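# Six arms hang a marquee roof onto four posts

## Task

Six arms are fixed on the tabletop at roughly these scene-frame spots (metres), each facing the given heading in degrees counter-clockwise from +x: arm1 x=+0.29 y=+0.65 z=+0.72 facing -102; arm2 x=-0.22 y=+0.65 z=+0.72 facing -85; arm3 x=-0.31 y=-0.65 z=+0.72 facing +99; arm4 x=+0.24 y=-0.65 z=+0.72 facing +83; arm5 x=-0.70 y=-0.07 z=+0.72 facing +8; arm6 x=+0.70 y=+0.08 z=+0.72 facing +166. Put the marquee roof onto its four posts with the cap's ball facing up. Each post's spike must pass fully through one corner ring, and the roof's centre must hang unsupported. Release the roof and move the arms away; it must stay in place without any robot holding it. Every other item on the table should stay as found, since each one moved, leaning or knocked over lowers the result, and pushing a rigid item out of the work area fails the task.

## Robot and tools

Robots. Six identical i2rt Big YAM arms, arm1 to arm6, each with six revolute joints, a two-finger gripper and a wrist camera. Two fixed room cameras, cam_high and cam_low, also exist. With joints 1 and 6 at 0 and the hand level and pointing forward, the wrist camera rides on top of the hand looking toward the fingertips. Reach is about 1.0 m from the joint-1 axis. Joints move at different speeds, so the hand can take a wide path between postures.

Frame. One scene frame is shared by everything: origin on the floor, +z up, metres. The table top is near z=0.72. The hand point is midway between the fingertips; its z axis runs along the fingers and the fingers close along its y axis. Hand poses are computed from each arm's actual foot pose, which is never printed.

execute_actions. Argument "actions" is a list holding exactly one action, or empty (empty just reports state and images). The action is an object keyed by robot name ("arm1"..."arm6"); each value has a "joints" object of absolute joint targets (not offsets) named joint1_rad to joint6_rad in radians and gripper_m in metres. Any subset of arms and joints may appear; all named motions start together and may finish at different moments. Ranges (tolerance for reaching target in brackets): joint1_rad -2.879 to 2.879 (±0.045), rotation about the foot, positive counter-clockwise from above, 0 points the arm along its foot heading; joint2_rad 0 to 3.141 (±0.14), shoulder, 0 has the upper arm pointing back roughly level, increasing lifts it then brings it forward; joint3_rad 0 to 3.019 (±0.09), elbow, 0 folded, increasing opens; joint4_rad -1.692 to 1.57 (±0.055), hand pitch, positive tips fingers up; joint5_rad -1.57 to 1.57 (±0.03), hand yaw, positive toward the arm's right; joint6_rad -2.094 to 2.094 (±0.035), hand roll, positive clockwise viewed from behind; gripper_m 0 to 0.093 (±0.003), fingertip gap, grip force about 50 to 62 N per pad. An action runs at most 15 s. Optional "cameras" lists camera names (arm1_cam_wrist...arm6_cam_wrist, cam_high, cam_low, or "all"); omitted/null/"all" gives all, [] gives none. An unknown key, name or out-of-range number rejects the whole call and nothing moves.

Results. Each result gives every robot's state, joint_positions, and images at the end of the call, ordered as the "pictures" line names them. joint_status says how each commanded motion ended: done, "off_target" (resting away from target, maybe still pushing), "contact_stop" or "time_out" (target dropped, holds where it stopped, though a timed-out joint may keep a target within 0.375, 0.375, 0.113, 0.225, 0.075, 0.3 rad for joints 1 to 6 of its position and keep pushing, moving there if freed), or "not_followed" when a built-in self/inter-arm collision check held back the arm's targets (a "joint command not followed" line with a "cause:" line appears; the gripper still acts; the held-back targets may be retried on later actions). on_its_own lists joints not commanded this call; "held at" is the target held, not the position. Joints or arms left out of an action may still push toward old targets. A tiny target change may not move a joint. Loaded joints sag.

wait: seconds from 0 to 10; commands nothing, the scene keeps running, returns the same as an empty action. zoom_image: camera name and region [x0, y0, x1, y1] in pixels of that camera's latest full image (origin top-left, at most 504 by 504). read_manual: only URDF licence texts, section "licences". finished_scene: pass scene number (1 or 2); ends the scene irreversibly after the last command is held and reports success. Replying with no tool call ends everything.

Cameras. Images are 672x504. Calibration (pinhole plus radial, OpenCV conventions, T_world_to_cam) was supplied per camera; real poses can differ by a few degrees and millimetres, and wrist poses inherit joint-reading errors.

Hazards. Arms do not stop on contact; they keep pushing, possibly hard. A hard squeeze between two robots fails and ends the run; hard hits may too. The collision check can react late and ignores fingers, gripper housings and wrist cameras between arms. No state line reports robot-robot contact. To relieve a stuck push, command the joint to its reported position. Sustained load heats motors: MOTOR HOT from 85 °C; at 100 °C an OVER-TEMPERATURE FAULT drops that arm and its gripper until cooled, and unreached keys show "limit_stop_at_motor_heat" (resend the target). The robot keeps holding the last command while you think. Loose objects may occasionally be nudged. Avoid drops, slips, slams and shoving other objects.

Each tool is called after "Request:" as name(argument=value, ...) on one line, values as JSON.

## Session

Request:
execute_actions(actions=[])

Scene clock: 0.00 s.
Motor temperatures (°C, as the motors report them): arm1=[22 20 21 22 23 22] | arm2=[23 22 22 21 23 24] | arm3=[20 20 22 21 23 21] | arm4=[20 22 21 23 23 23] | arm5=[20 22 21 23 23 21] | arm6=[21 22 23 23 20 23]
arm1.joint_positions: joint1_rad=+0.250 joint2_rad=+0.416 joint3_rad=+0.550 joint4_rad=-1.257 joint5_rad=+0.191 joint6_rad=-0.399 gripper_m=+0.094
arm1.joint_status: not commanded
arm1.hand: x=+0.2692 y=+0.4624 z=+0.9684 quat_wxyz=(-0.062, -0.524, -0.817, +0.232) (m; scene frame)
arm2.joint_positions: joint1_rad=-0.335 joint2_rad=+0.517 joint3_rad=+0.386 joint4_rad=-1.016 joint5_rad=-0.238 joint6_rad=+0.306 gripper_m=+0.095
arm2.joint_status: not commanded
arm2.hand: x=-0.2217 y=+0.4403 z=+0.9252 quat_wxyz=(-0.227, -0.826, -0.514, +0.047) (m; scene frame)
arm3.joint_positions: joint1_rad=+0.107 joint2_rad=+0.344 joint3_rad=+0.661 joint4_rad=-1.387 joint5_rad=+0.285 joint6_rad=+0.505 gripper_m=+0.094
arm3.joint_status: not commanded
arm3.hand: x=-0.3086 y=-0.4804 z=+1.0339 quat_wxyz=(-0.223, +0.569, -0.770, -0.180) (m; scene frame)
arm4.joint_positions: joint1_rad=-0.210 joint2_rad=+0.454 joint3_rad=+0.469 joint4_rad=-1.103 joint5_rad=-0.136 joint6_rad=-0.543 gripper_m=+0.095
arm4.joint_status: not commanded
arm4.hand: x=+0.2807 y=-0.4454 z=+0.9440 quat_wxyz=(-0.198, +0.771, -0.588, -0.142) (m; scene frame)
arm5.joint_positions: joint1_rad=+0.396 joint2_rad=+0.391 joint3_rad=+0.589 joint4_rad=-1.302 joint5_rad=+0.085 joint6_rad=+0.263 gripper_m=+0.095
arm5.joint_status: not commanded
arm5.hand: x=-0.5355 y=+0.0058 z=+1.0187 quat_wxyz=(-0.235, +0.110, -0.965, -0.048) (m; scene frame)
arm6.joint_positions: joint1_rad=-0.298 joint2_rad=+0.494 joint3_rad=+0.452 joint4_rad=-1.055 joint5_rad=-0.296 joint6_rad=-0.186 gripper_m=+0.095
arm6.joint_status: not commanded
arm6.hand: x=+0.4987 y=+0.1555 z=+0.9369 quat_wxyz=(+0.046, +0.947, -0.157, -0.276) (m; scene frame)
pictures: arm1_cam_wrist, arm2_cam_wrist, arm3_cam_wrist, arm4_cam_wrist, arm5_cam_wrist, arm6_cam_wrist, cam_high, cam_low
Images, in order (width x height): arm1_cam_wrist 672x504, arm2_cam_wrist 672x504, arm3_cam_wrist 672x504, arm4_cam_wrist 672x504, arm5_cam_wrist 672x504, arm6_cam_wrist 672x504, cam_high 672x504, cam_low 672x504.

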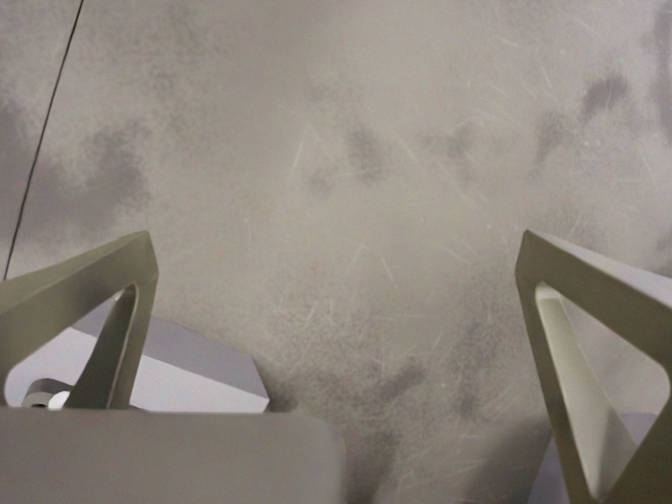

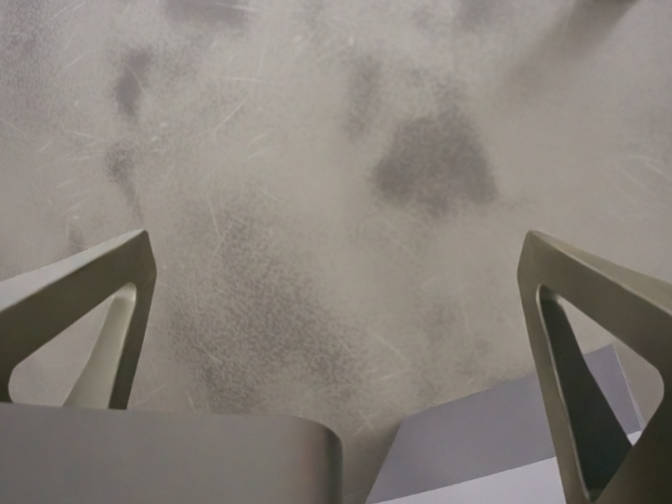

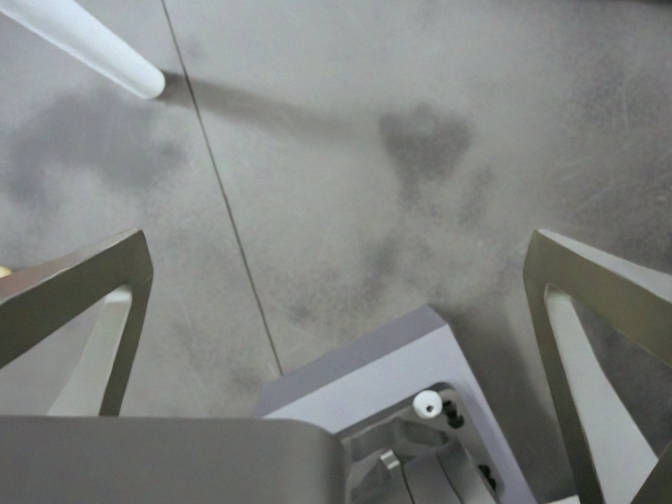

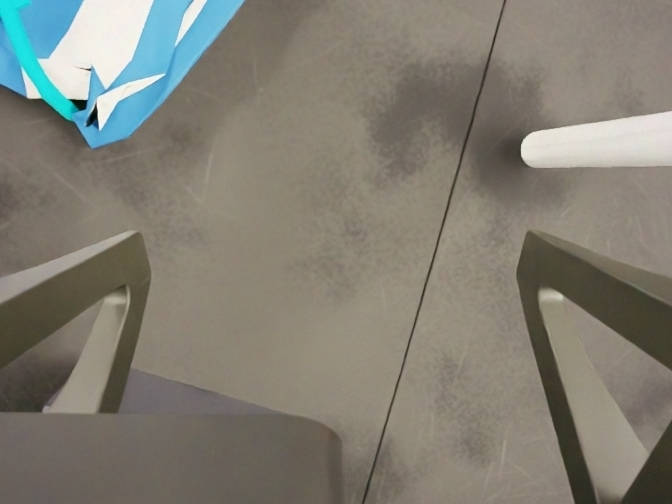

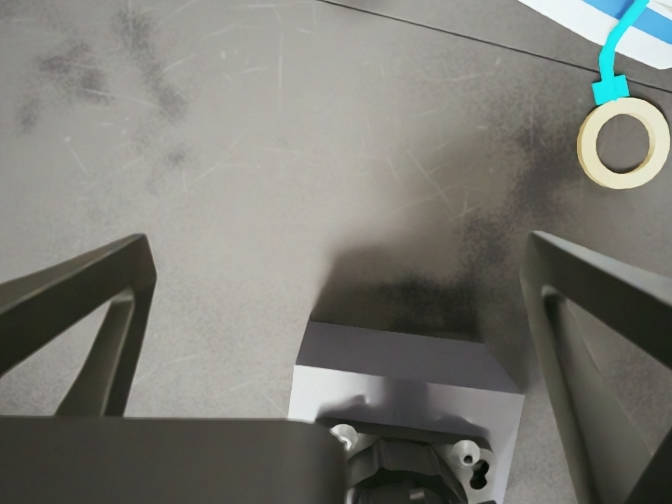

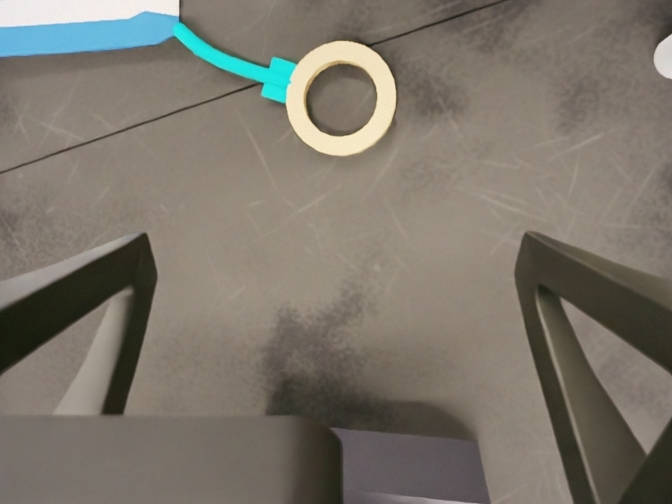

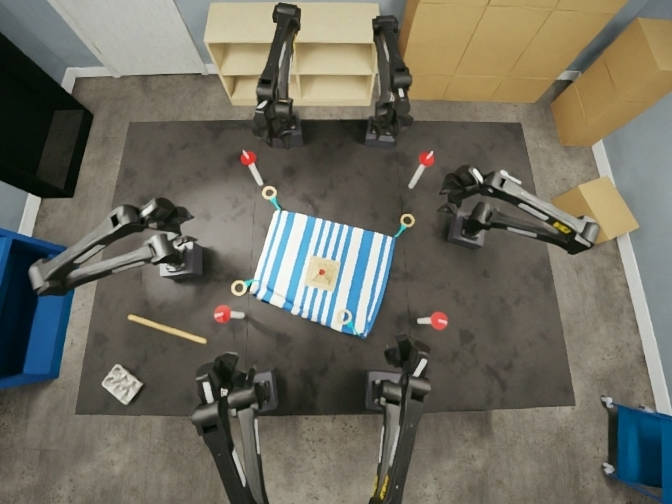

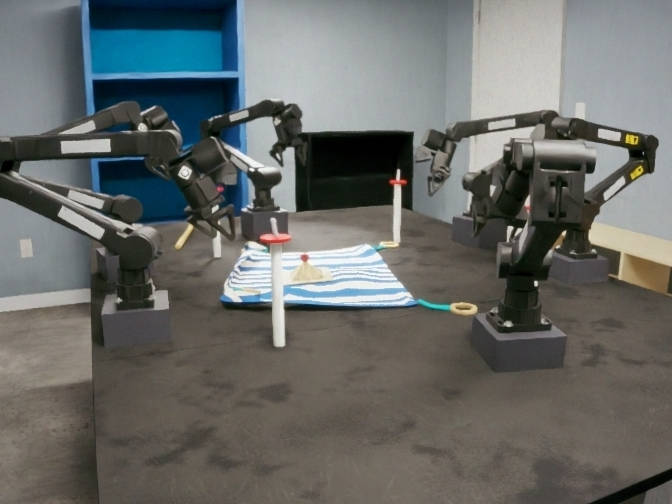

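Request:
zoom_image(camera="cam_high", region=[190, 130, 470, 360])

Request:
zoom_image(camera="cam_low", region=[170, 150, 550, 370])

Region (190, 130, 470, 360) of cam_high's 672x504 image, scaled by 1.800, with more detail than that image has; it fills the top 414 rows of this view, and the rest is white.

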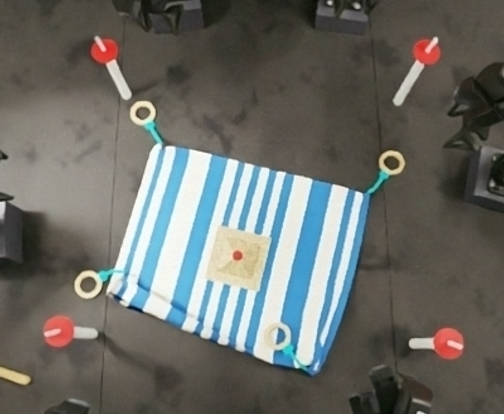

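Region (170, 150, 550, 370) of cam_low's 672x504 image, scaled by 1.326, with more detail than that image has; it fills the top 292 rows of this view, and the rest is white.

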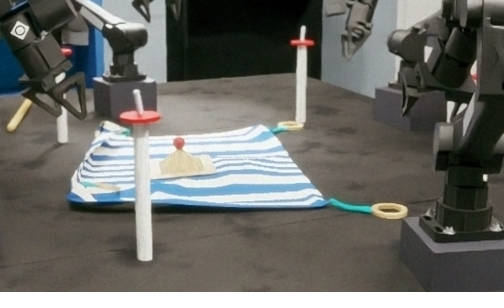

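Request:
zoom_image(camera="arm6_cam_wrist", region=[150, 0, 430, 180])

Request:
zoom_image(camera="cam_low", region=[400, 280, 500, 330])

Request:
zoom_image(camera="cam_low", region=[200, 170, 420, 360])

Region (150, 0, 430, 180) of arm6_cam_wrist's 672x504 image, scaled by 1.800, with more detail than that image has; it fills the top 324 rows of this view, and the rest is white.

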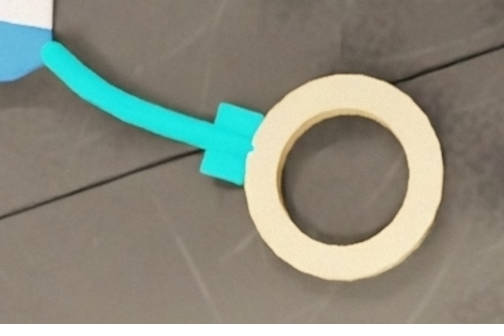

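Region (400, 280, 500, 330) of cam_low's 672x504 image, scaled by 5.040, with more detail than that image has.

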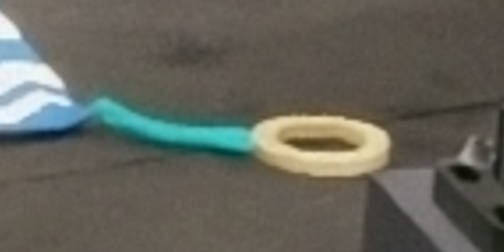

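Region (200, 170, 420, 360) of cam_low's 672x504 image, scaled by 2.291, with more detail than that image has; it fills the top 435 rows of this view, and the rest is white.

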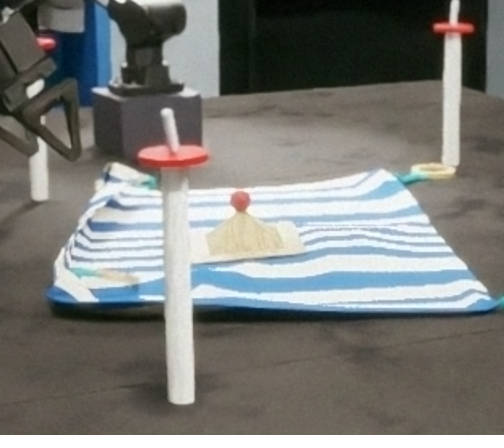

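Request:
execute_actions(actions=[{"arm1":{"joints":{"joint1_rad":-0.2}},"arm2":{"joints":{"joint1_rad":0.3}},"arm3":{"joints":{"joint1_rad":-0.3,"joint2_rad":1.764,"joint3_rad":1.202,"joint4_rad":-1.009,"joint5_rad":0,"joint6_rad":1.48}},"arm4":{"joints":{"joint1_rad":0.616,"joint2_rad":1.468,"joint3_rad":0.85,"joint4_rad":-0.953,"joint5_rad":0,"joint6_rad":-0.3}},"arm5":{"joints":{"joint1_rad":0.45,"joint2_rad":1.931,"joint3_rad":1.4,"joint4_rad":-1.04,"joint5_rad":-0.25,"joint6_rad":1.57}},"arm6":{"joints":{"joint1_rad":0,"joint2_rad":1.323,"joint3_rad":0.672,"joint4_rad":-0.92,"joint5_rad":0,"joint6_rad":-1.26}}}], cameras=[])

Request:
execute_actions(actions=[{"arm3":{"joints":{"joint1_rad":0.108}},"arm5":{"joints":{"joint1_rad":0.55}}}], cameras=["arm3_cam_wrist","arm4_cam_wrist","arm5_cam_wrist","arm6_cam_wrist","cam_high","cam_low"])

Scene clock: 19.50 s.
Motor temperatures (°C, as the motors report them): arm1=[22 20 27 22 23 22] | arm2=[23 22 28 21 23 24] | arm3=[20 20 28 21 23 21] | arm4=[20 22 27 23 23 23] | arm5=[20 22 28 23 23 21] | arm6=[21 22 28 23 20 23]
arm1.joint_positions: joint1_rad=-0.192 joint2_rad=+0.416 joint3_rad=+0.550 joint4_rad=-1.257 joint5_rad=+0.191 joint6_rad=-0.399 gripper_m=+0.094
arm1.joint_status: all done
arm1.hand: x=+0.1904 y=+0.4883 z=+0.9672 quat_wxyz=(-0.009, -0.691, -0.683, +0.237) (m; scene frame)
arm2.joint_positions: joint1_rad=+0.289 joint2_rad=+0.517 joint3_rad=+0.386 joint4_rad=-1.016 joint5_rad=-0.238 joint6_rad=+0.306 gripper_m=+0.095
arm2.joint_status: all done
arm2.hand: x=-0.0999 y=+0.4787 z=+0.9263 quat_wxyz=(-0.234, -0.628, -0.742, -0.028) (m; scene frame)
arm3.joint_positions: joint1_rad=-0.297 joint2_rad=+1.755 joint3_rad=+1.194 joint4_rad=-1.015 joint5_rad=+0.003 joint6_rad=+1.472 gripper_m=+0.094
arm3.joint_status: all done
arm3.hand: x=-0.2511 y=-0.1741 z=+0.8478 quat_wxyz=(+0.000, -0.011, -1.000, -0.004) (m; scene frame)
arm4.joint_positions: joint1_rad=+0.615 joint2_rad=+1.459 joint3_rad=+0.837 joint4_rad=-0.955 joint5_rad=+0.001 joint6_rad=-0.315 gripper_m=+0.095
arm4.joint_status: all done
arm4.hand: x=+0.0649 y=-0.3396 z=+0.8418 quat_wxyz=(+0.004, +0.932, -0.362, +0.005) (m; scene frame)
arm5.joint_positions: joint1_rad=+0.440 joint2_rad=+1.919 joint3_rad=+1.367 joint4_rad=-1.045 joint5_rad=-0.246 joint6_rad=+1.563 gripper_m=+0.095
arm5.joint_status: all done
arm5.hand: x=-0.2679 y=+0.2457 z=+0.8501 quat_wxyz=(+0.108, -0.481, -0.868, -0.051) (m; scene frame)
arm6.joint_positions: joint1_rad=-0.006 joint2_rad=+1.321 joint3_rad=+0.653 joint4_rad=-0.924 joint5_rad=-0.003 joint6_rad=-1.251 gripper_m=+0.095
arm6.joint_status: all done
arm6.hand: x=+0.4241 y=+0.1637 z=+0.8281 quat_wxyz=(+0.005, +0.888, +0.460, +0.000) (m; scene frame)
pictures: none
No camera images: the call's "cameras" was empty. Leave "cameras" out to get every camera's image.

Scene clock: 20.83 s.
Motor temperatures (°C, as the motors report them): arm1=[22 20 27 22 23 22] | arm2=[23 22 29 21 23 24] | arm3=[20 20 28 21 23 21] | arm4=[20 22 27 23 23 23] | arm5=[20 22 28 23 23 21] | arm6=[21 22 28 23 20 23]
arm1.joint_positions: joint1_rad=-0.192 joint2_rad=+0.416 joint3_rad=+0.550 joint4_rad=-1.257 joint5_rad=+0.191 joint6_rad=-0.399 gripper_m=+0.094
arm1.joint_status: not commanded
arm1.hand: x=+0.1904 y=+0.4883 z=+0.9672 quat_wxyz=(-0.009, -0.691, -0.683, +0.237) (m; scene frame)
arm2.joint_positions: joint1_rad=+0.289 joint2_rad=+0.517 joint3_rad=+0.386 joint4_rad=-1.016 joint5_rad=-0.238 joint6_rad=+0.306 gripper_m=+0.095
arm2.joint_status: not commanded
arm2.hand: x=-0.0999 y=+0.4787 z=+0.9263 quat_wxyz=(-0.234, -0.628, -0.742, -0.028) (m; scene frame)
arm3.joint_positions: joint1_rad=+0.113 joint2_rad=+1.755 joint3_rad=+1.194 joint4_rad=-1.015 joint5_rad=+0.000 joint6_rad=+1.472 gripper_m=+0.094
arm3.joint_status: all done
arm3.hand: x=-0.4462 y=-0.1902 z=+0.8483 quat_wxyz=(+0.000, +0.192, -0.981, -0.005) (m; scene frame)
arm4.joint_positions: joint1_rad=+0.615 joint2_rad=+1.459 joint3_rad=+0.837 joint4_rad=-0.955 joint5_rad=+0.001 joint6_rad=-0.315 gripper_m=+0.095
arm4.joint_status: not commanded
arm4.hand: x=+0.0649 y=-0.3396 z=+0.8418 quat_wxyz=(+0.004, +0.932, -0.362, +0.005) (m; scene frame)
arm5.joint_positions: joint1_rad=+0.561 joint2_rad=+1.919 joint3_rad=+1.367 joint4_rad=-1.045 joint5_rad=-0.248 joint6_rad=+1.563 gripper_m=+0.095
arm5.joint_status: all done
arm5.hand: x=-0.3094 y=+0.2958 z=+0.8497 quat_wxyz=(+0.112, -0.428, -0.896, -0.044) (m; scene frame)
arm6.joint_positions: joint1_rad=-0.006 joint2_rad=+1.321 joint3_rad=+0.653 joint4_rad=-0.924 joint5_rad=-0.003 joint6_rad=-1.251 gripper_m=+0.095
arm6.joint_status: not commanded
arm6.hand: x=+0.4241 y=+0.1637 z=+0.8281 quat_wxyz=(+0.005, +0.888, +0.460, +0.000) (m; scene frame)
pictures: arm3_cam_wrist, arm4_cam_wrist, arm5_cam_wrist, arm6_cam_wrist, cam_high, cam_low
camera_calibration (this result's frames):
arm3_cam_wrist: T_world_to_cam=[[0.373876, -0.927316, -0.0173694, 0.00203206], [-0.746116, -0.311838, 0.588275, -0.889089], [-0.550933, -0.206982, -0.808475, 0.521946], [0, 0, 0, 1]] pos_world=[-0.376566, -0.167334, 0.945044]
arm4_cam_wrist: T_world_to_cam=[[0.668363, 0.743835, -0.000399367, 0.208015], [0.593246, -0.53273, 0.603538, -0.723571], [0.44872, -0.403619, -0.797334, 0.629171], [0, 0, 0, 1]] pos_world=[0.00790387, -0.286251, 0.938445]
arm5_cam_wrist: T_world_to_cam=[[-0.786768, -0.617135, 0.011872, -0.073082], [-0.396088, 0.519527, 0.757104, -0.912634], [-0.473403, 0.590963, -0.653187, 0.354515], [0, 0, 0, 1]] pos_world=[-0.251154, 0.219531, 0.923391]
arm6_cam_wrist: T_world_to_cam=[[-0.8175, 0.575882, -0.00734024, 0.256588], [0.466466, 0.669546, 0.578029, -0.782342], [0.337791, 0.469115, -0.815983, 0.582319], [0, 0, 0, 1]] pos_world=[0.377995, 0.102875, 0.929262]
Images, in order (width x height): arm3_cam_wrist 672x504, arm4_cam_wrist 672x504, arm5_cam_wrist 672x504, arm6_cam_wrist 672x504, cam_high 672x504, cam_low 672x504.

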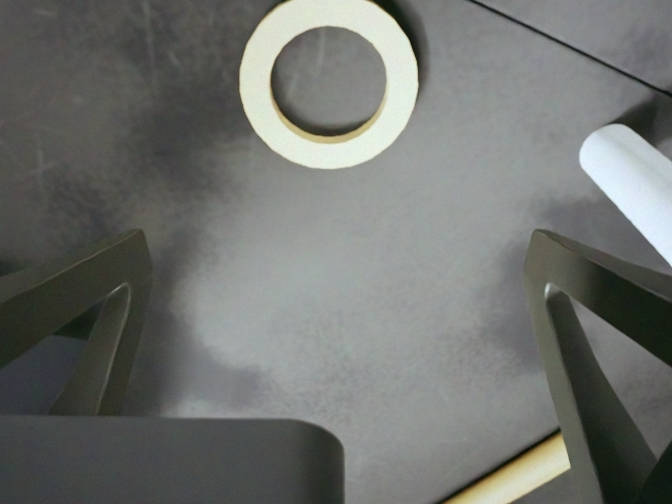

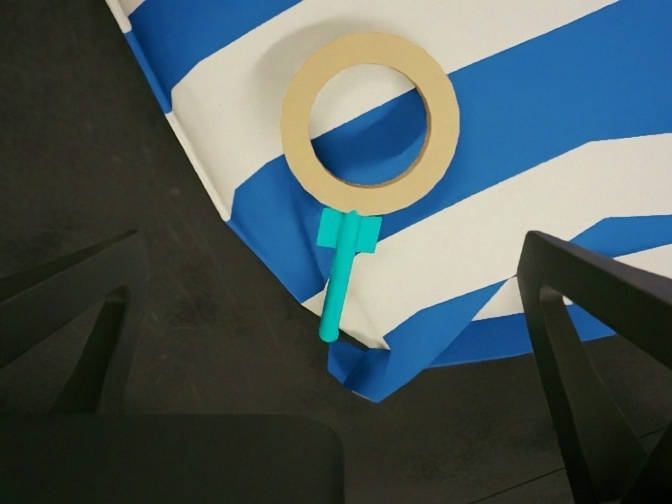

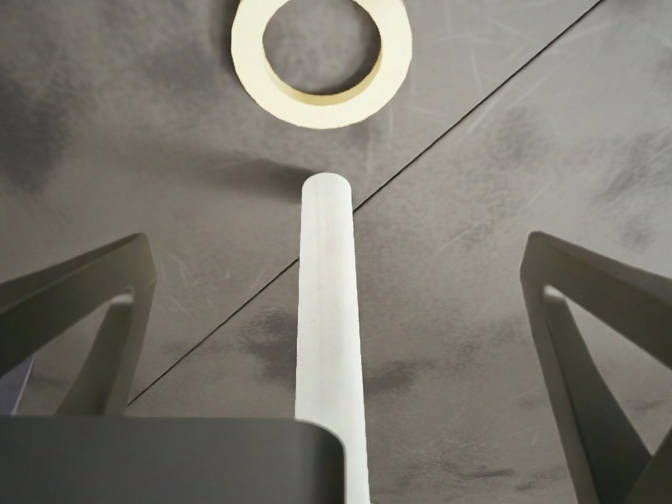

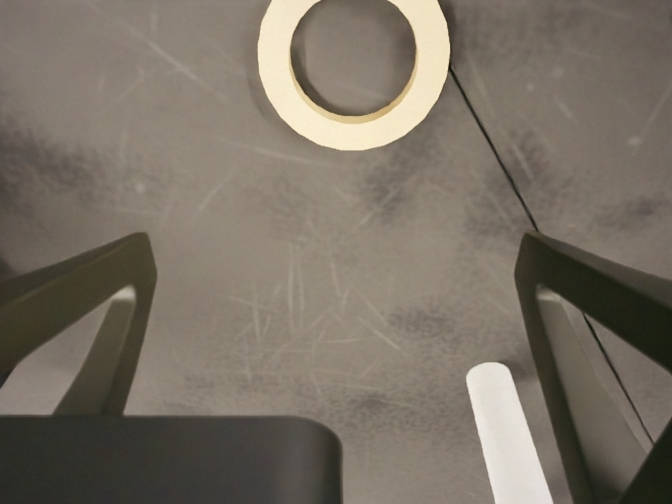

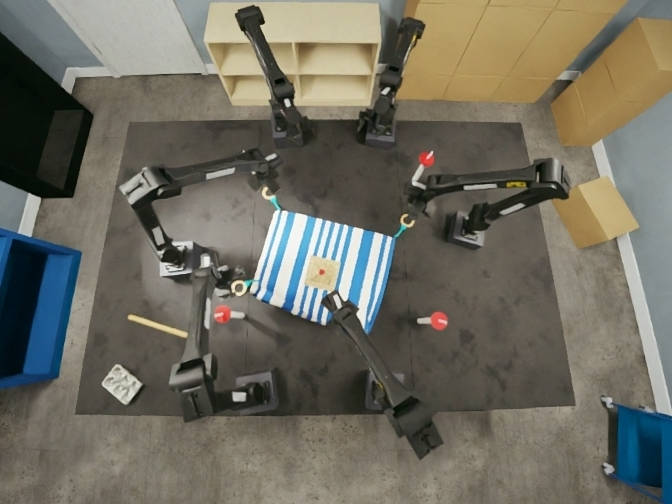

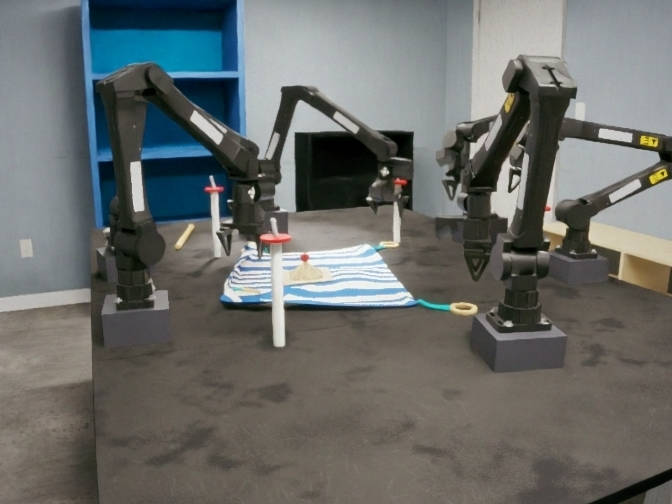

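Request:
execute_actions(actions=[{"arm3":{"joints":{"joint2_rad":1.94,"joint3_rad":1.126,"joint4_rad":-0.75}},"arm4":{"joints":{"joint1_rad":0.568,"joint2_rad":1.66,"joint3_rad":0.762,"joint4_rad":-0.665}},"arm5":{"joints":{"joint2_rad":2.095,"joint3_rad":1.325,"joint4_rad":-0.775}},"arm6":{"joints":{"joint1_rad":0.073,"joint2_rad":1.58,"joint3_rad":0.61,"joint4_rad":-0.58}}}], cameras=["arm3_cam_wrist","arm4_cam_wrist","arm5_cam_wrist","arm6_cam_wrist"])

Scene clock: 25.57 s.
Motor temperatures (°C, as the motors report them): arm1=[22 20 27 22 23 22] | arm2=[23 22 29 21 23 24] | arm3=[20 21 28 21 23 21] | arm4=[20 23 26 23 23 23] | arm5=[20 23 28 23 23 21] | arm6=[21 22 27 23 20 23]
arm1.joint_positions: joint1_rad=-0.192 joint2_rad=+0.416 joint3_rad=+0.550 joint4_rad=-1.257 joint5_rad=+0.191 joint6_rad=-0.399 gripper_m=+0.094
arm1.joint_status: not commanded
arm1.hand: x=+0.1904 y=+0.4883 z=+0.9672 quat_wxyz=(-0.009, -0.691, -0.683, +0.237) (m; scene frame)
arm2.joint_positions: joint1_rad=+0.289 joint2_rad=+0.517 joint3_rad=+0.386 joint4_rad=-1.016 joint5_rad=-0.238 joint6_rad=+0.306 gripper_m=+0.095
arm2.joint_status: not commanded
arm2.hand: x=-0.0999 y=+0.4787 z=+0.9263 quat_wxyz=(-0.234, -0.628, -0.742, -0.028) (m; scene frame)
arm3.joint_positions: joint1_rad=+0.112 joint2_rad=+1.938 joint3_rad=+1.129 joint4_rad=-0.766 joint5_rad=+0.000 joint6_rad=+1.474 gripper_m=+0.094
arm3.joint_status: all done
arm3.hand: x=-0.4474 y=-0.1856 z=+0.7441 quat_wxyz=(+0.000, +0.192, -0.981, -0.004) (m; scene frame)
arm4.joint_positions: joint1_rad=+0.573 joint2_rad=+1.667 joint3_rad=+0.765 joint4_rad=-0.680 joint5_rad=+0.001 joint6_rad=-0.315 gripper_m=+0.095
arm4.joint_status: all done
arm4.hand: x=+0.0765 y=-0.3299 z=+0.7511 quat_wxyz=(+0.006, +0.924, -0.381, +0.007) (m; scene frame)
arm5.joint_positions: joint1_rad=+0.561 joint2_rad=+2.098 joint3_rad=+1.320 joint4_rad=-0.791 joint5_rad=-0.248 joint6_rad=+1.564 gripper_m=+0.095
arm5.joint_status: all done
arm5.hand: x=-0.3006 y=+0.3018 z=+0.7424 quat_wxyz=(+0.105, -0.427, -0.897, -0.057) (m; scene frame)
arm6.joint_positions: joint1_rad=+0.069 joint2_rad=+1.585 joint3_rad=+0.611 joint4_rad=-0.592 joint5_rad=-0.002 joint6_rad=-1.251 gripper_m=+0.095
arm6.joint_status: all done
arm6.hand: x=+0.3958 y=+0.1476 z=+0.7429 quat_wxyz=(-0.004, +0.870, +0.493, -0.009) (m; scene frame)
pictures: arm3_cam_wrist, arm4_cam_wrist, arm5_cam_wrist, arm6_cam_wrist
camera_calibration (this result's frames):
arm3_cam_wrist: T_world_to_cam=[[0.372459, -0.927893, -0.0170273, 0.00397358], [-0.74643, -0.310421, 0.588627, -0.827386], [-0.551468, -0.20653, -0.808225, 0.437663], [0, 0, 0, 1]] pos_world=[-0.377708, -0.16276, 0.84082]
arm4_cam_wrist: T_world_to_cam=[[0.698981, 0.715138, -0.00178867, 0.182189], [0.568727, -0.554358, 0.607649, -0.678897], [0.433561, -0.425752, -0.794204, 0.547002], [0, 0, 0, 1]] pos_world=[0.0216014, -0.273755, 0.847288]
arm5_cam_wrist: T_world_to_cam=[[-0.786824, -0.616974, -0.0158821, -0.0407573], [-0.412424, 0.506469, 0.757229, -0.832068], [-0.459146, 0.602356, -0.652957, 0.285708], [0, 0, 0, 1]] pos_world=[-0.244052, 0.224173, 0.815974]
arm6_cam_wrist: T_world_to_cam=[[-0.858629, 0.512277, 0.0181099, 0.248842], [0.428935, 0.698698, 0.57257, -0.694559], [0.280661, 0.499394, -0.819655, 0.550797], [0, 0, 0, 1]] pos_world=[0.356996, 0.0827465, 0.844641]
Images, in order (width x height): arm3_cam_wrist 672x504, arm4_cam_wrist 672x504, arm5_cam_wrist 672x504, arm6_cam_wrist 672x504.

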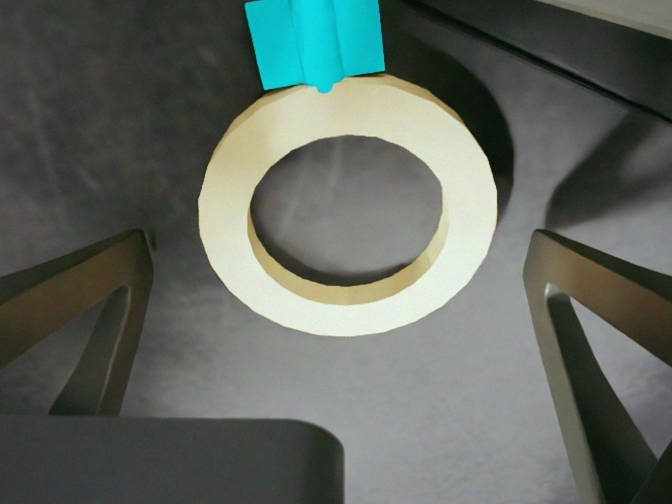

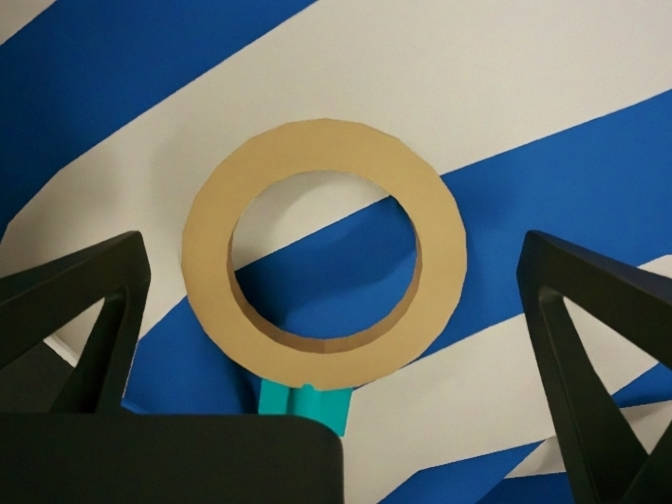

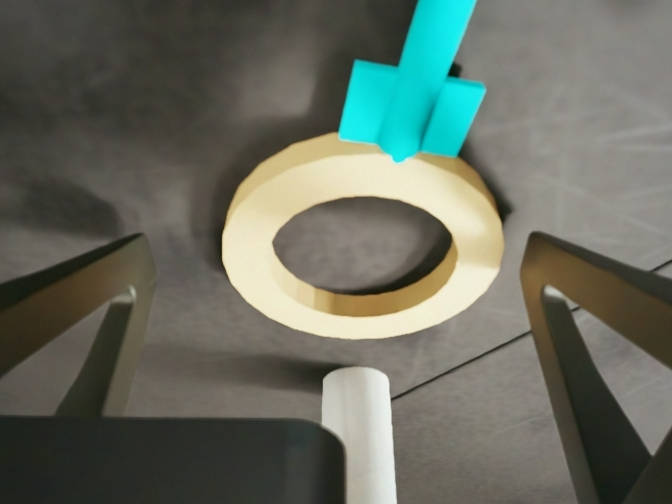

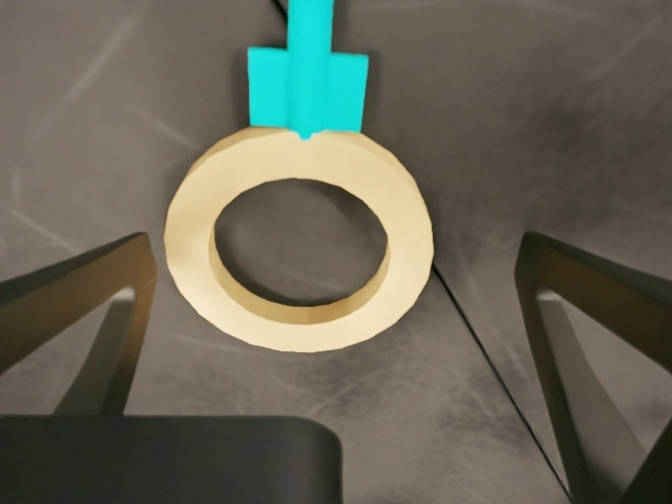

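Request:
execute_actions(actions=[{"arm3":{"joints":{"joint1_rad":0.093,"joint2_rad":1.97}},"arm4":{"joints":{"joint2_rad":1.69,"joint4_rad":-0.65}},"arm5":{"joints":{"joint2_rad":2.128}},"arm6":{"joints":{"joint2_rad":1.627}}}], cameras=["arm3_cam_wrist","arm4_cam_wrist","arm5_cam_wrist","arm6_cam_wrist"])

Scene clock: 28.80 s.
Motor temperatures (°C, as the motors report them): arm1=[22 20 28 22 23 22] | arm2=[23 22 30 21 23 24] | arm3=[20 21 27 21 23 21] | arm4=[20 23 26 23 23 23] | arm5=[20 24 27 23 23 21] | arm6=[21 23 27 23 20 23]
arm1.joint_positions: joint1_rad=-0.192 joint2_rad=+0.416 joint3_rad=+0.550 joint4_rad=-1.257 joint5_rad=+0.191 joint6_rad=-0.399 gripper_m=+0.094
arm1.joint_status: not commanded
arm1.hand: x=+0.1904 y=+0.4883 z=+0.9672 quat_wxyz=(-0.009, -0.691, -0.683, +0.237) (m; scene frame)
arm2.joint_positions: joint1_rad=+0.289 joint2_rad=+0.517 joint3_rad=+0.386 joint4_rad=-1.016 joint5_rad=-0.238 joint6_rad=+0.306 gripper_m=+0.095
arm2.joint_status: not commanded
arm2.hand: x=-0.0999 y=+0.4787 z=+0.9263 quat_wxyz=(-0.234, -0.628, -0.742, -0.028) (m; scene frame)
arm3.joint_positions: joint1_rad=+0.101 joint2_rad=+1.947 joint3_rad=+1.129 joint4_rad=-0.766 joint5_rad=+0.000 joint6_rad=+1.474 gripper_m=+0.094
arm3.joint_status: all done
arm3.hand: x=-0.4416 y=-0.1857 z=+0.7399 quat_wxyz=(+0.000, +0.186, -0.983, +0.000) (m; scene frame)
arm4.joint_positions: joint1_rad=+0.573 joint2_rad=+1.667 joint3_rad=+0.765 joint4_rad=-0.666 joint5_rad=+0.001 joint6_rad=-0.315 gripper_m=+0.095
arm4.joint_status: all done
arm4.hand: x=+0.0749 y=-0.3268 z=+0.7508 quat_wxyz=(+0.001, +0.924, -0.381, +0.002) (m; scene frame)
arm5.joint_positions: joint1_rad=+0.561 joint2_rad=+2.098 joint3_rad=+1.320 joint4_rad=-0.791 joint5_rad=-0.248 joint6_rad=+1.564 gripper_m=+0.095
arm5.joint_status: all done
arm5.hand: x=-0.3006 y=+0.3018 z=+0.7424 quat_wxyz=(+0.105, -0.427, -0.897, -0.057) (m; scene frame)
arm6.joint_positions: joint1_rad=+0.069 joint2_rad=+1.617 joint3_rad=+0.611 joint4_rad=-0.589 joint5_rad=-0.002 joint6_rad=-1.252 gripper_m=+0.095
arm6.joint_status: all done
arm6.hand: x=+0.4010 y=+0.1465 z=+0.7334 quat_wxyz=(+0.006, +0.870, +0.494, +0.002) (m; scene frame)
pictures: arm3_cam_wrist, arm4_cam_wrist, arm5_cam_wrist, arm6_cam_wrist
camera_calibration (this result's frames):
arm3_cam_wrist: T_world_to_cam=[[0.361843, -0.932205, -0.00793172, -0.0105893], [-0.751317, -0.296645, 0.589512, -0.820862], [-0.551899, -0.207351, -0.807721, 0.436687], [0, 0, 0, 1]] pos_world=[-0.371889, -0.162829, 0.836545]
arm4_cam_wrist: T_world_to_cam=[[0.698982, 0.715134, 0.00269356, 0.177704], [0.572606, -0.561922, 0.596964, -0.670801], [0.428423, -0.415725, -0.802264, 0.558503], [0, 0, 0, 1]] pos_world=[0.0206176, -0.271836, 0.848032]
arm5_cam_wrist: T_world_to_cam=[[-0.786824, -0.616974, -0.0158821, -0.0407573], [-0.412424, 0.506469, 0.757229, -0.832068], [-0.459146, 0.602356, -0.652957, 0.285708], [0, 0, 0, 1]] pos_world=[-0.244052, 0.224173, 0.815974]
arm6_cam_wrist: T_world_to_cam=[[-0.859187, 0.511563, -0.010025, 0.275017], [0.41154, 0.702572, 0.580541, -0.690019], [0.304026, 0.494667, -0.81417, 0.529433], [0, 0, 0, 1]] pos_world=[0.3593, 0.0822064, 0.83439]
Images, in order (width x height): arm3_cam_wrist 672x504, arm4_cam_wrist 672x504, arm5_cam_wrist 672x504, arm6_cam_wrist 672x504.

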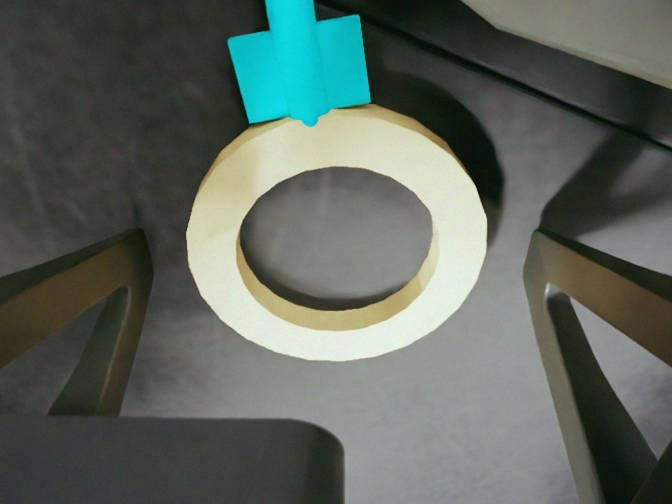

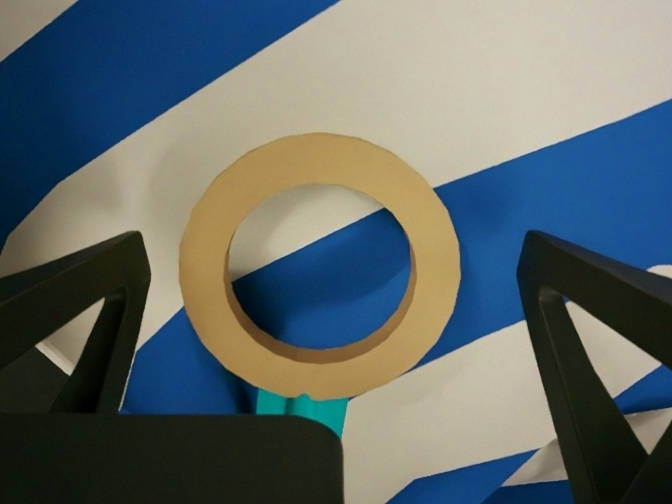

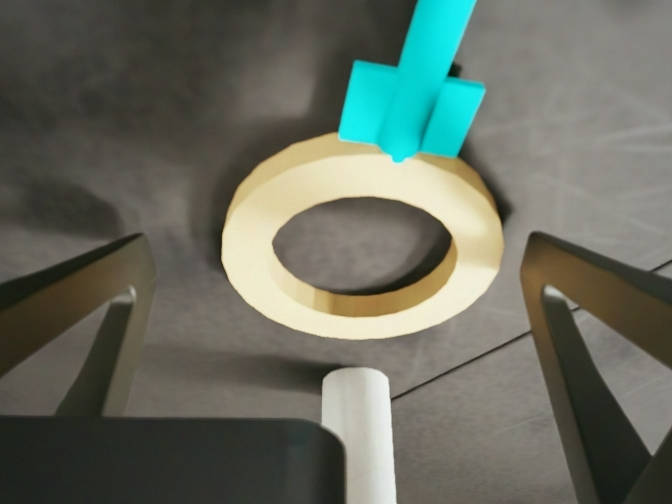

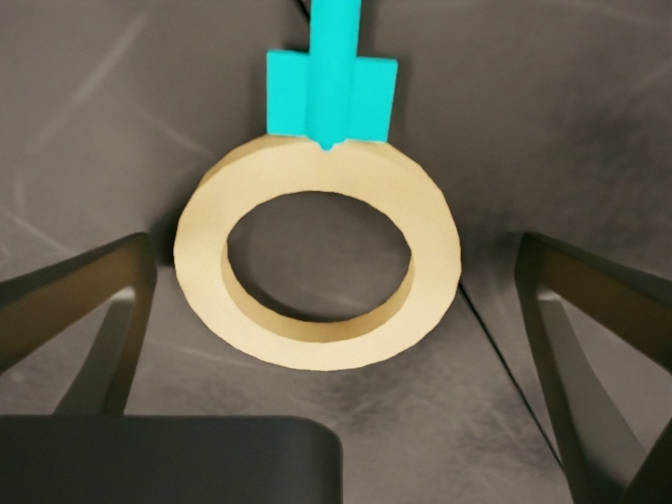

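Stiction in joint 2; use larger steps.

Request:
execute_actions(actions=[{"arm3":{"joints":{"joint2_rad":1.99,"joint4_rad":-0.735}},"arm4":{"joints":{"joint2_rad":1.715}},"arm5":{"joints":{"joint2_rad":2.145}},"arm6":{"joints":{"joint2_rad":1.655}}}], cameras=["arm3_cam_wrist","arm4_cam_wrist","arm5_cam_wrist","arm6_cam_wrist"])

Scene clock: 30.23 s.
Motor temperatures (°C, as the motors report them): arm1=[22 20 28 22 23 22] | arm2=[23 22 30 21 23 24] | arm3=[20 21 27 21 23 21] | arm4=[20 23 26 23 23 23] | arm5=[20 24 27 23 23 21] | arm6=[21 23 26 23 20 23]
arm1.joint_positions: joint1_rad=-0.192 joint2_rad=+0.416 joint3_rad=+0.550 joint4_rad=-1.257 joint5_rad=+0.191 joint6_rad=-0.399 gripper_m=+0.094
arm1.joint_status: not commanded
arm1.hand: x=+0.1904 y=+0.4883 z=+0.9672 quat_wxyz=(-0.009, -0.691, -0.683, +0.237) (m; scene frame)
arm2.joint_positions: joint1_rad=+0.289 joint2_rad=+0.517 joint3_rad=+0.386 joint4_rad=-1.016 joint5_rad=-0.238 joint6_rad=+0.306 gripper_m=+0.095
arm2.joint_status: not commanded
arm2.hand: x=-0.0999 y=+0.4787 z=+0.9263 quat_wxyz=(-0.234, -0.628, -0.742, -0.028) (m; scene frame)
arm3.joint_positions: joint1_rad=+0.101 joint2_rad=+1.950 joint3_rad=+1.129 joint4_rad=-0.754 joint5_rad=+0.000 joint6_rad=+1.474 gripper_m=+0.094
arm3.joint_status: all done
arm3.hand: x=-0.4423 y=-0.1834 z=+0.7387 quat_wxyz=(+0.000, +0.186, -0.983, -0.004) (m; scene frame)
arm4.joint_positions: joint1_rad=+0.573 joint2_rad=+1.698 joint3_rad=+0.765 joint4_rad=-0.666 joint5_rad=+0.001 joint6_rad=-0.315 gripper_m=+0.095
arm4.joint_status: all done
arm4.hand: x=+0.0775 y=-0.3317 z=+0.7405 quat_wxyz=(+0.011, +0.924, -0.381, +0.014) (m; scene frame)
arm5.joint_positions: joint1_rad=+0.561 joint2_rad=+2.109 joint3_rad=+1.320 joint4_rad=-0.789 joint5_rad=-0.248 joint6_rad=+1.564 gripper_m=+0.095
arm5.joint_status: all done
arm5.hand: x=-0.3019 y=+0.3005 z=+0.7368 quat_wxyz=(+0.107, -0.427, -0.896, -0.053) (m; scene frame)
arm6.joint_positions: joint1_rad=+0.069 joint2_rad=+1.619 joint3_rad=+0.611 joint4_rad=-0.589 joint5_rad=-0.002 joint6_rad=-1.252 gripper_m=+0.095
arm6.joint_status: all done
arm6.hand: x=+0.4012 y=+0.1465 z=+0.7331 quat_wxyz=(+0.006, +0.870, +0.494, +0.003) (m; scene frame)
pictures: arm3_cam_wrist, arm4_cam_wrist, arm5_cam_wrist, arm6_cam_wrist
camera_calibration (this result's frames):
arm3_cam_wrist: T_world_to_cam=[[0.361814, -0.932094, -0.0170467, -0.00147341], [-0.749841, -0.301835, 0.588757, -0.819688], [-0.553922, -0.200238, -0.808131, 0.436524], [0, 0, 0, 1]] pos_world=[-0.372302, -0.161376, 0.83534]
arm4_cam_wrist: T_world_to_cam=[[0.699015, 0.715072, -0.0069972, 0.186657], [0.564133, -0.545399, 0.619914, -0.679767], [0.439467, -0.437277, -0.784639, 0.52603], [0, 0, 0, 1]] pos_world=[0.02183, -0.274197, 0.835447]
arm5_cam_wrist: T_world_to_cam=[[-0.787176, -0.616683, -0.0074901, -0.0489393], [-0.407053, 0.510389, 0.757503, -0.827506], [-0.463316, 0.599337, -0.652789, 0.281773], [0, 0, 0, 1]] pos_world=[-0.244813, 0.223294, 0.81041]
arm6_cam_wrist: T_world_to_cam=[[-0.859177, 0.511557, -0.0111121, 0.276014], [0.410889, 0.702718, 0.580825, -0.689851], [0.304934, 0.494466, -0.813953, 0.528633], [0, 0, 0, 1]] pos_world=[0.359399, 0.0821831, 0.834032]
Images, in order (width x height): arm3_cam_wrist 672x504, arm4_cam_wrist 672x504, arm5_cam_wrist 672x504, arm6_cam_wrist 672x504.

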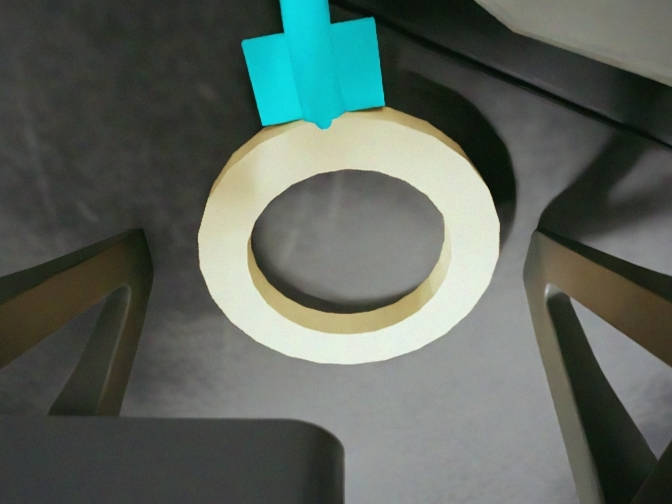

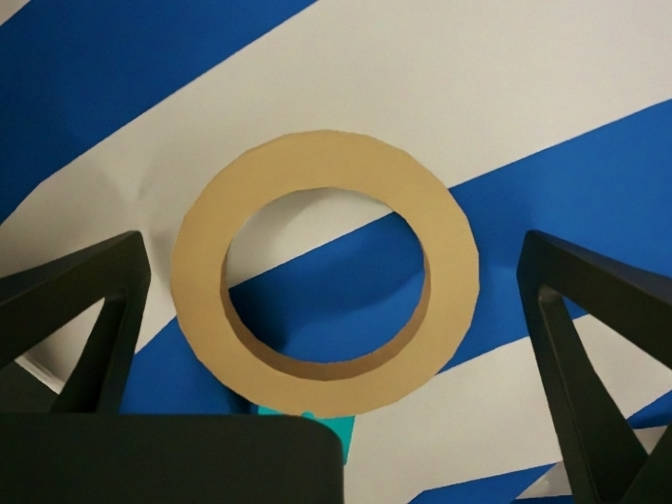

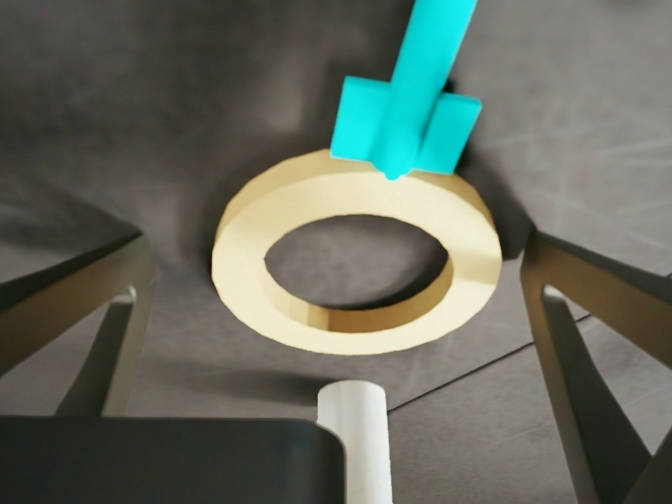

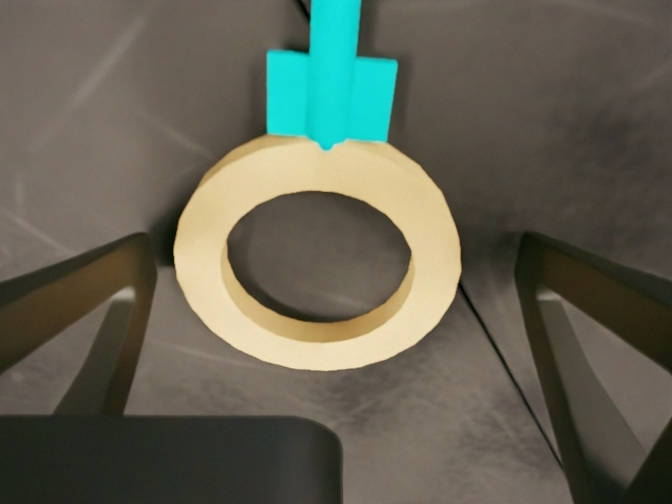

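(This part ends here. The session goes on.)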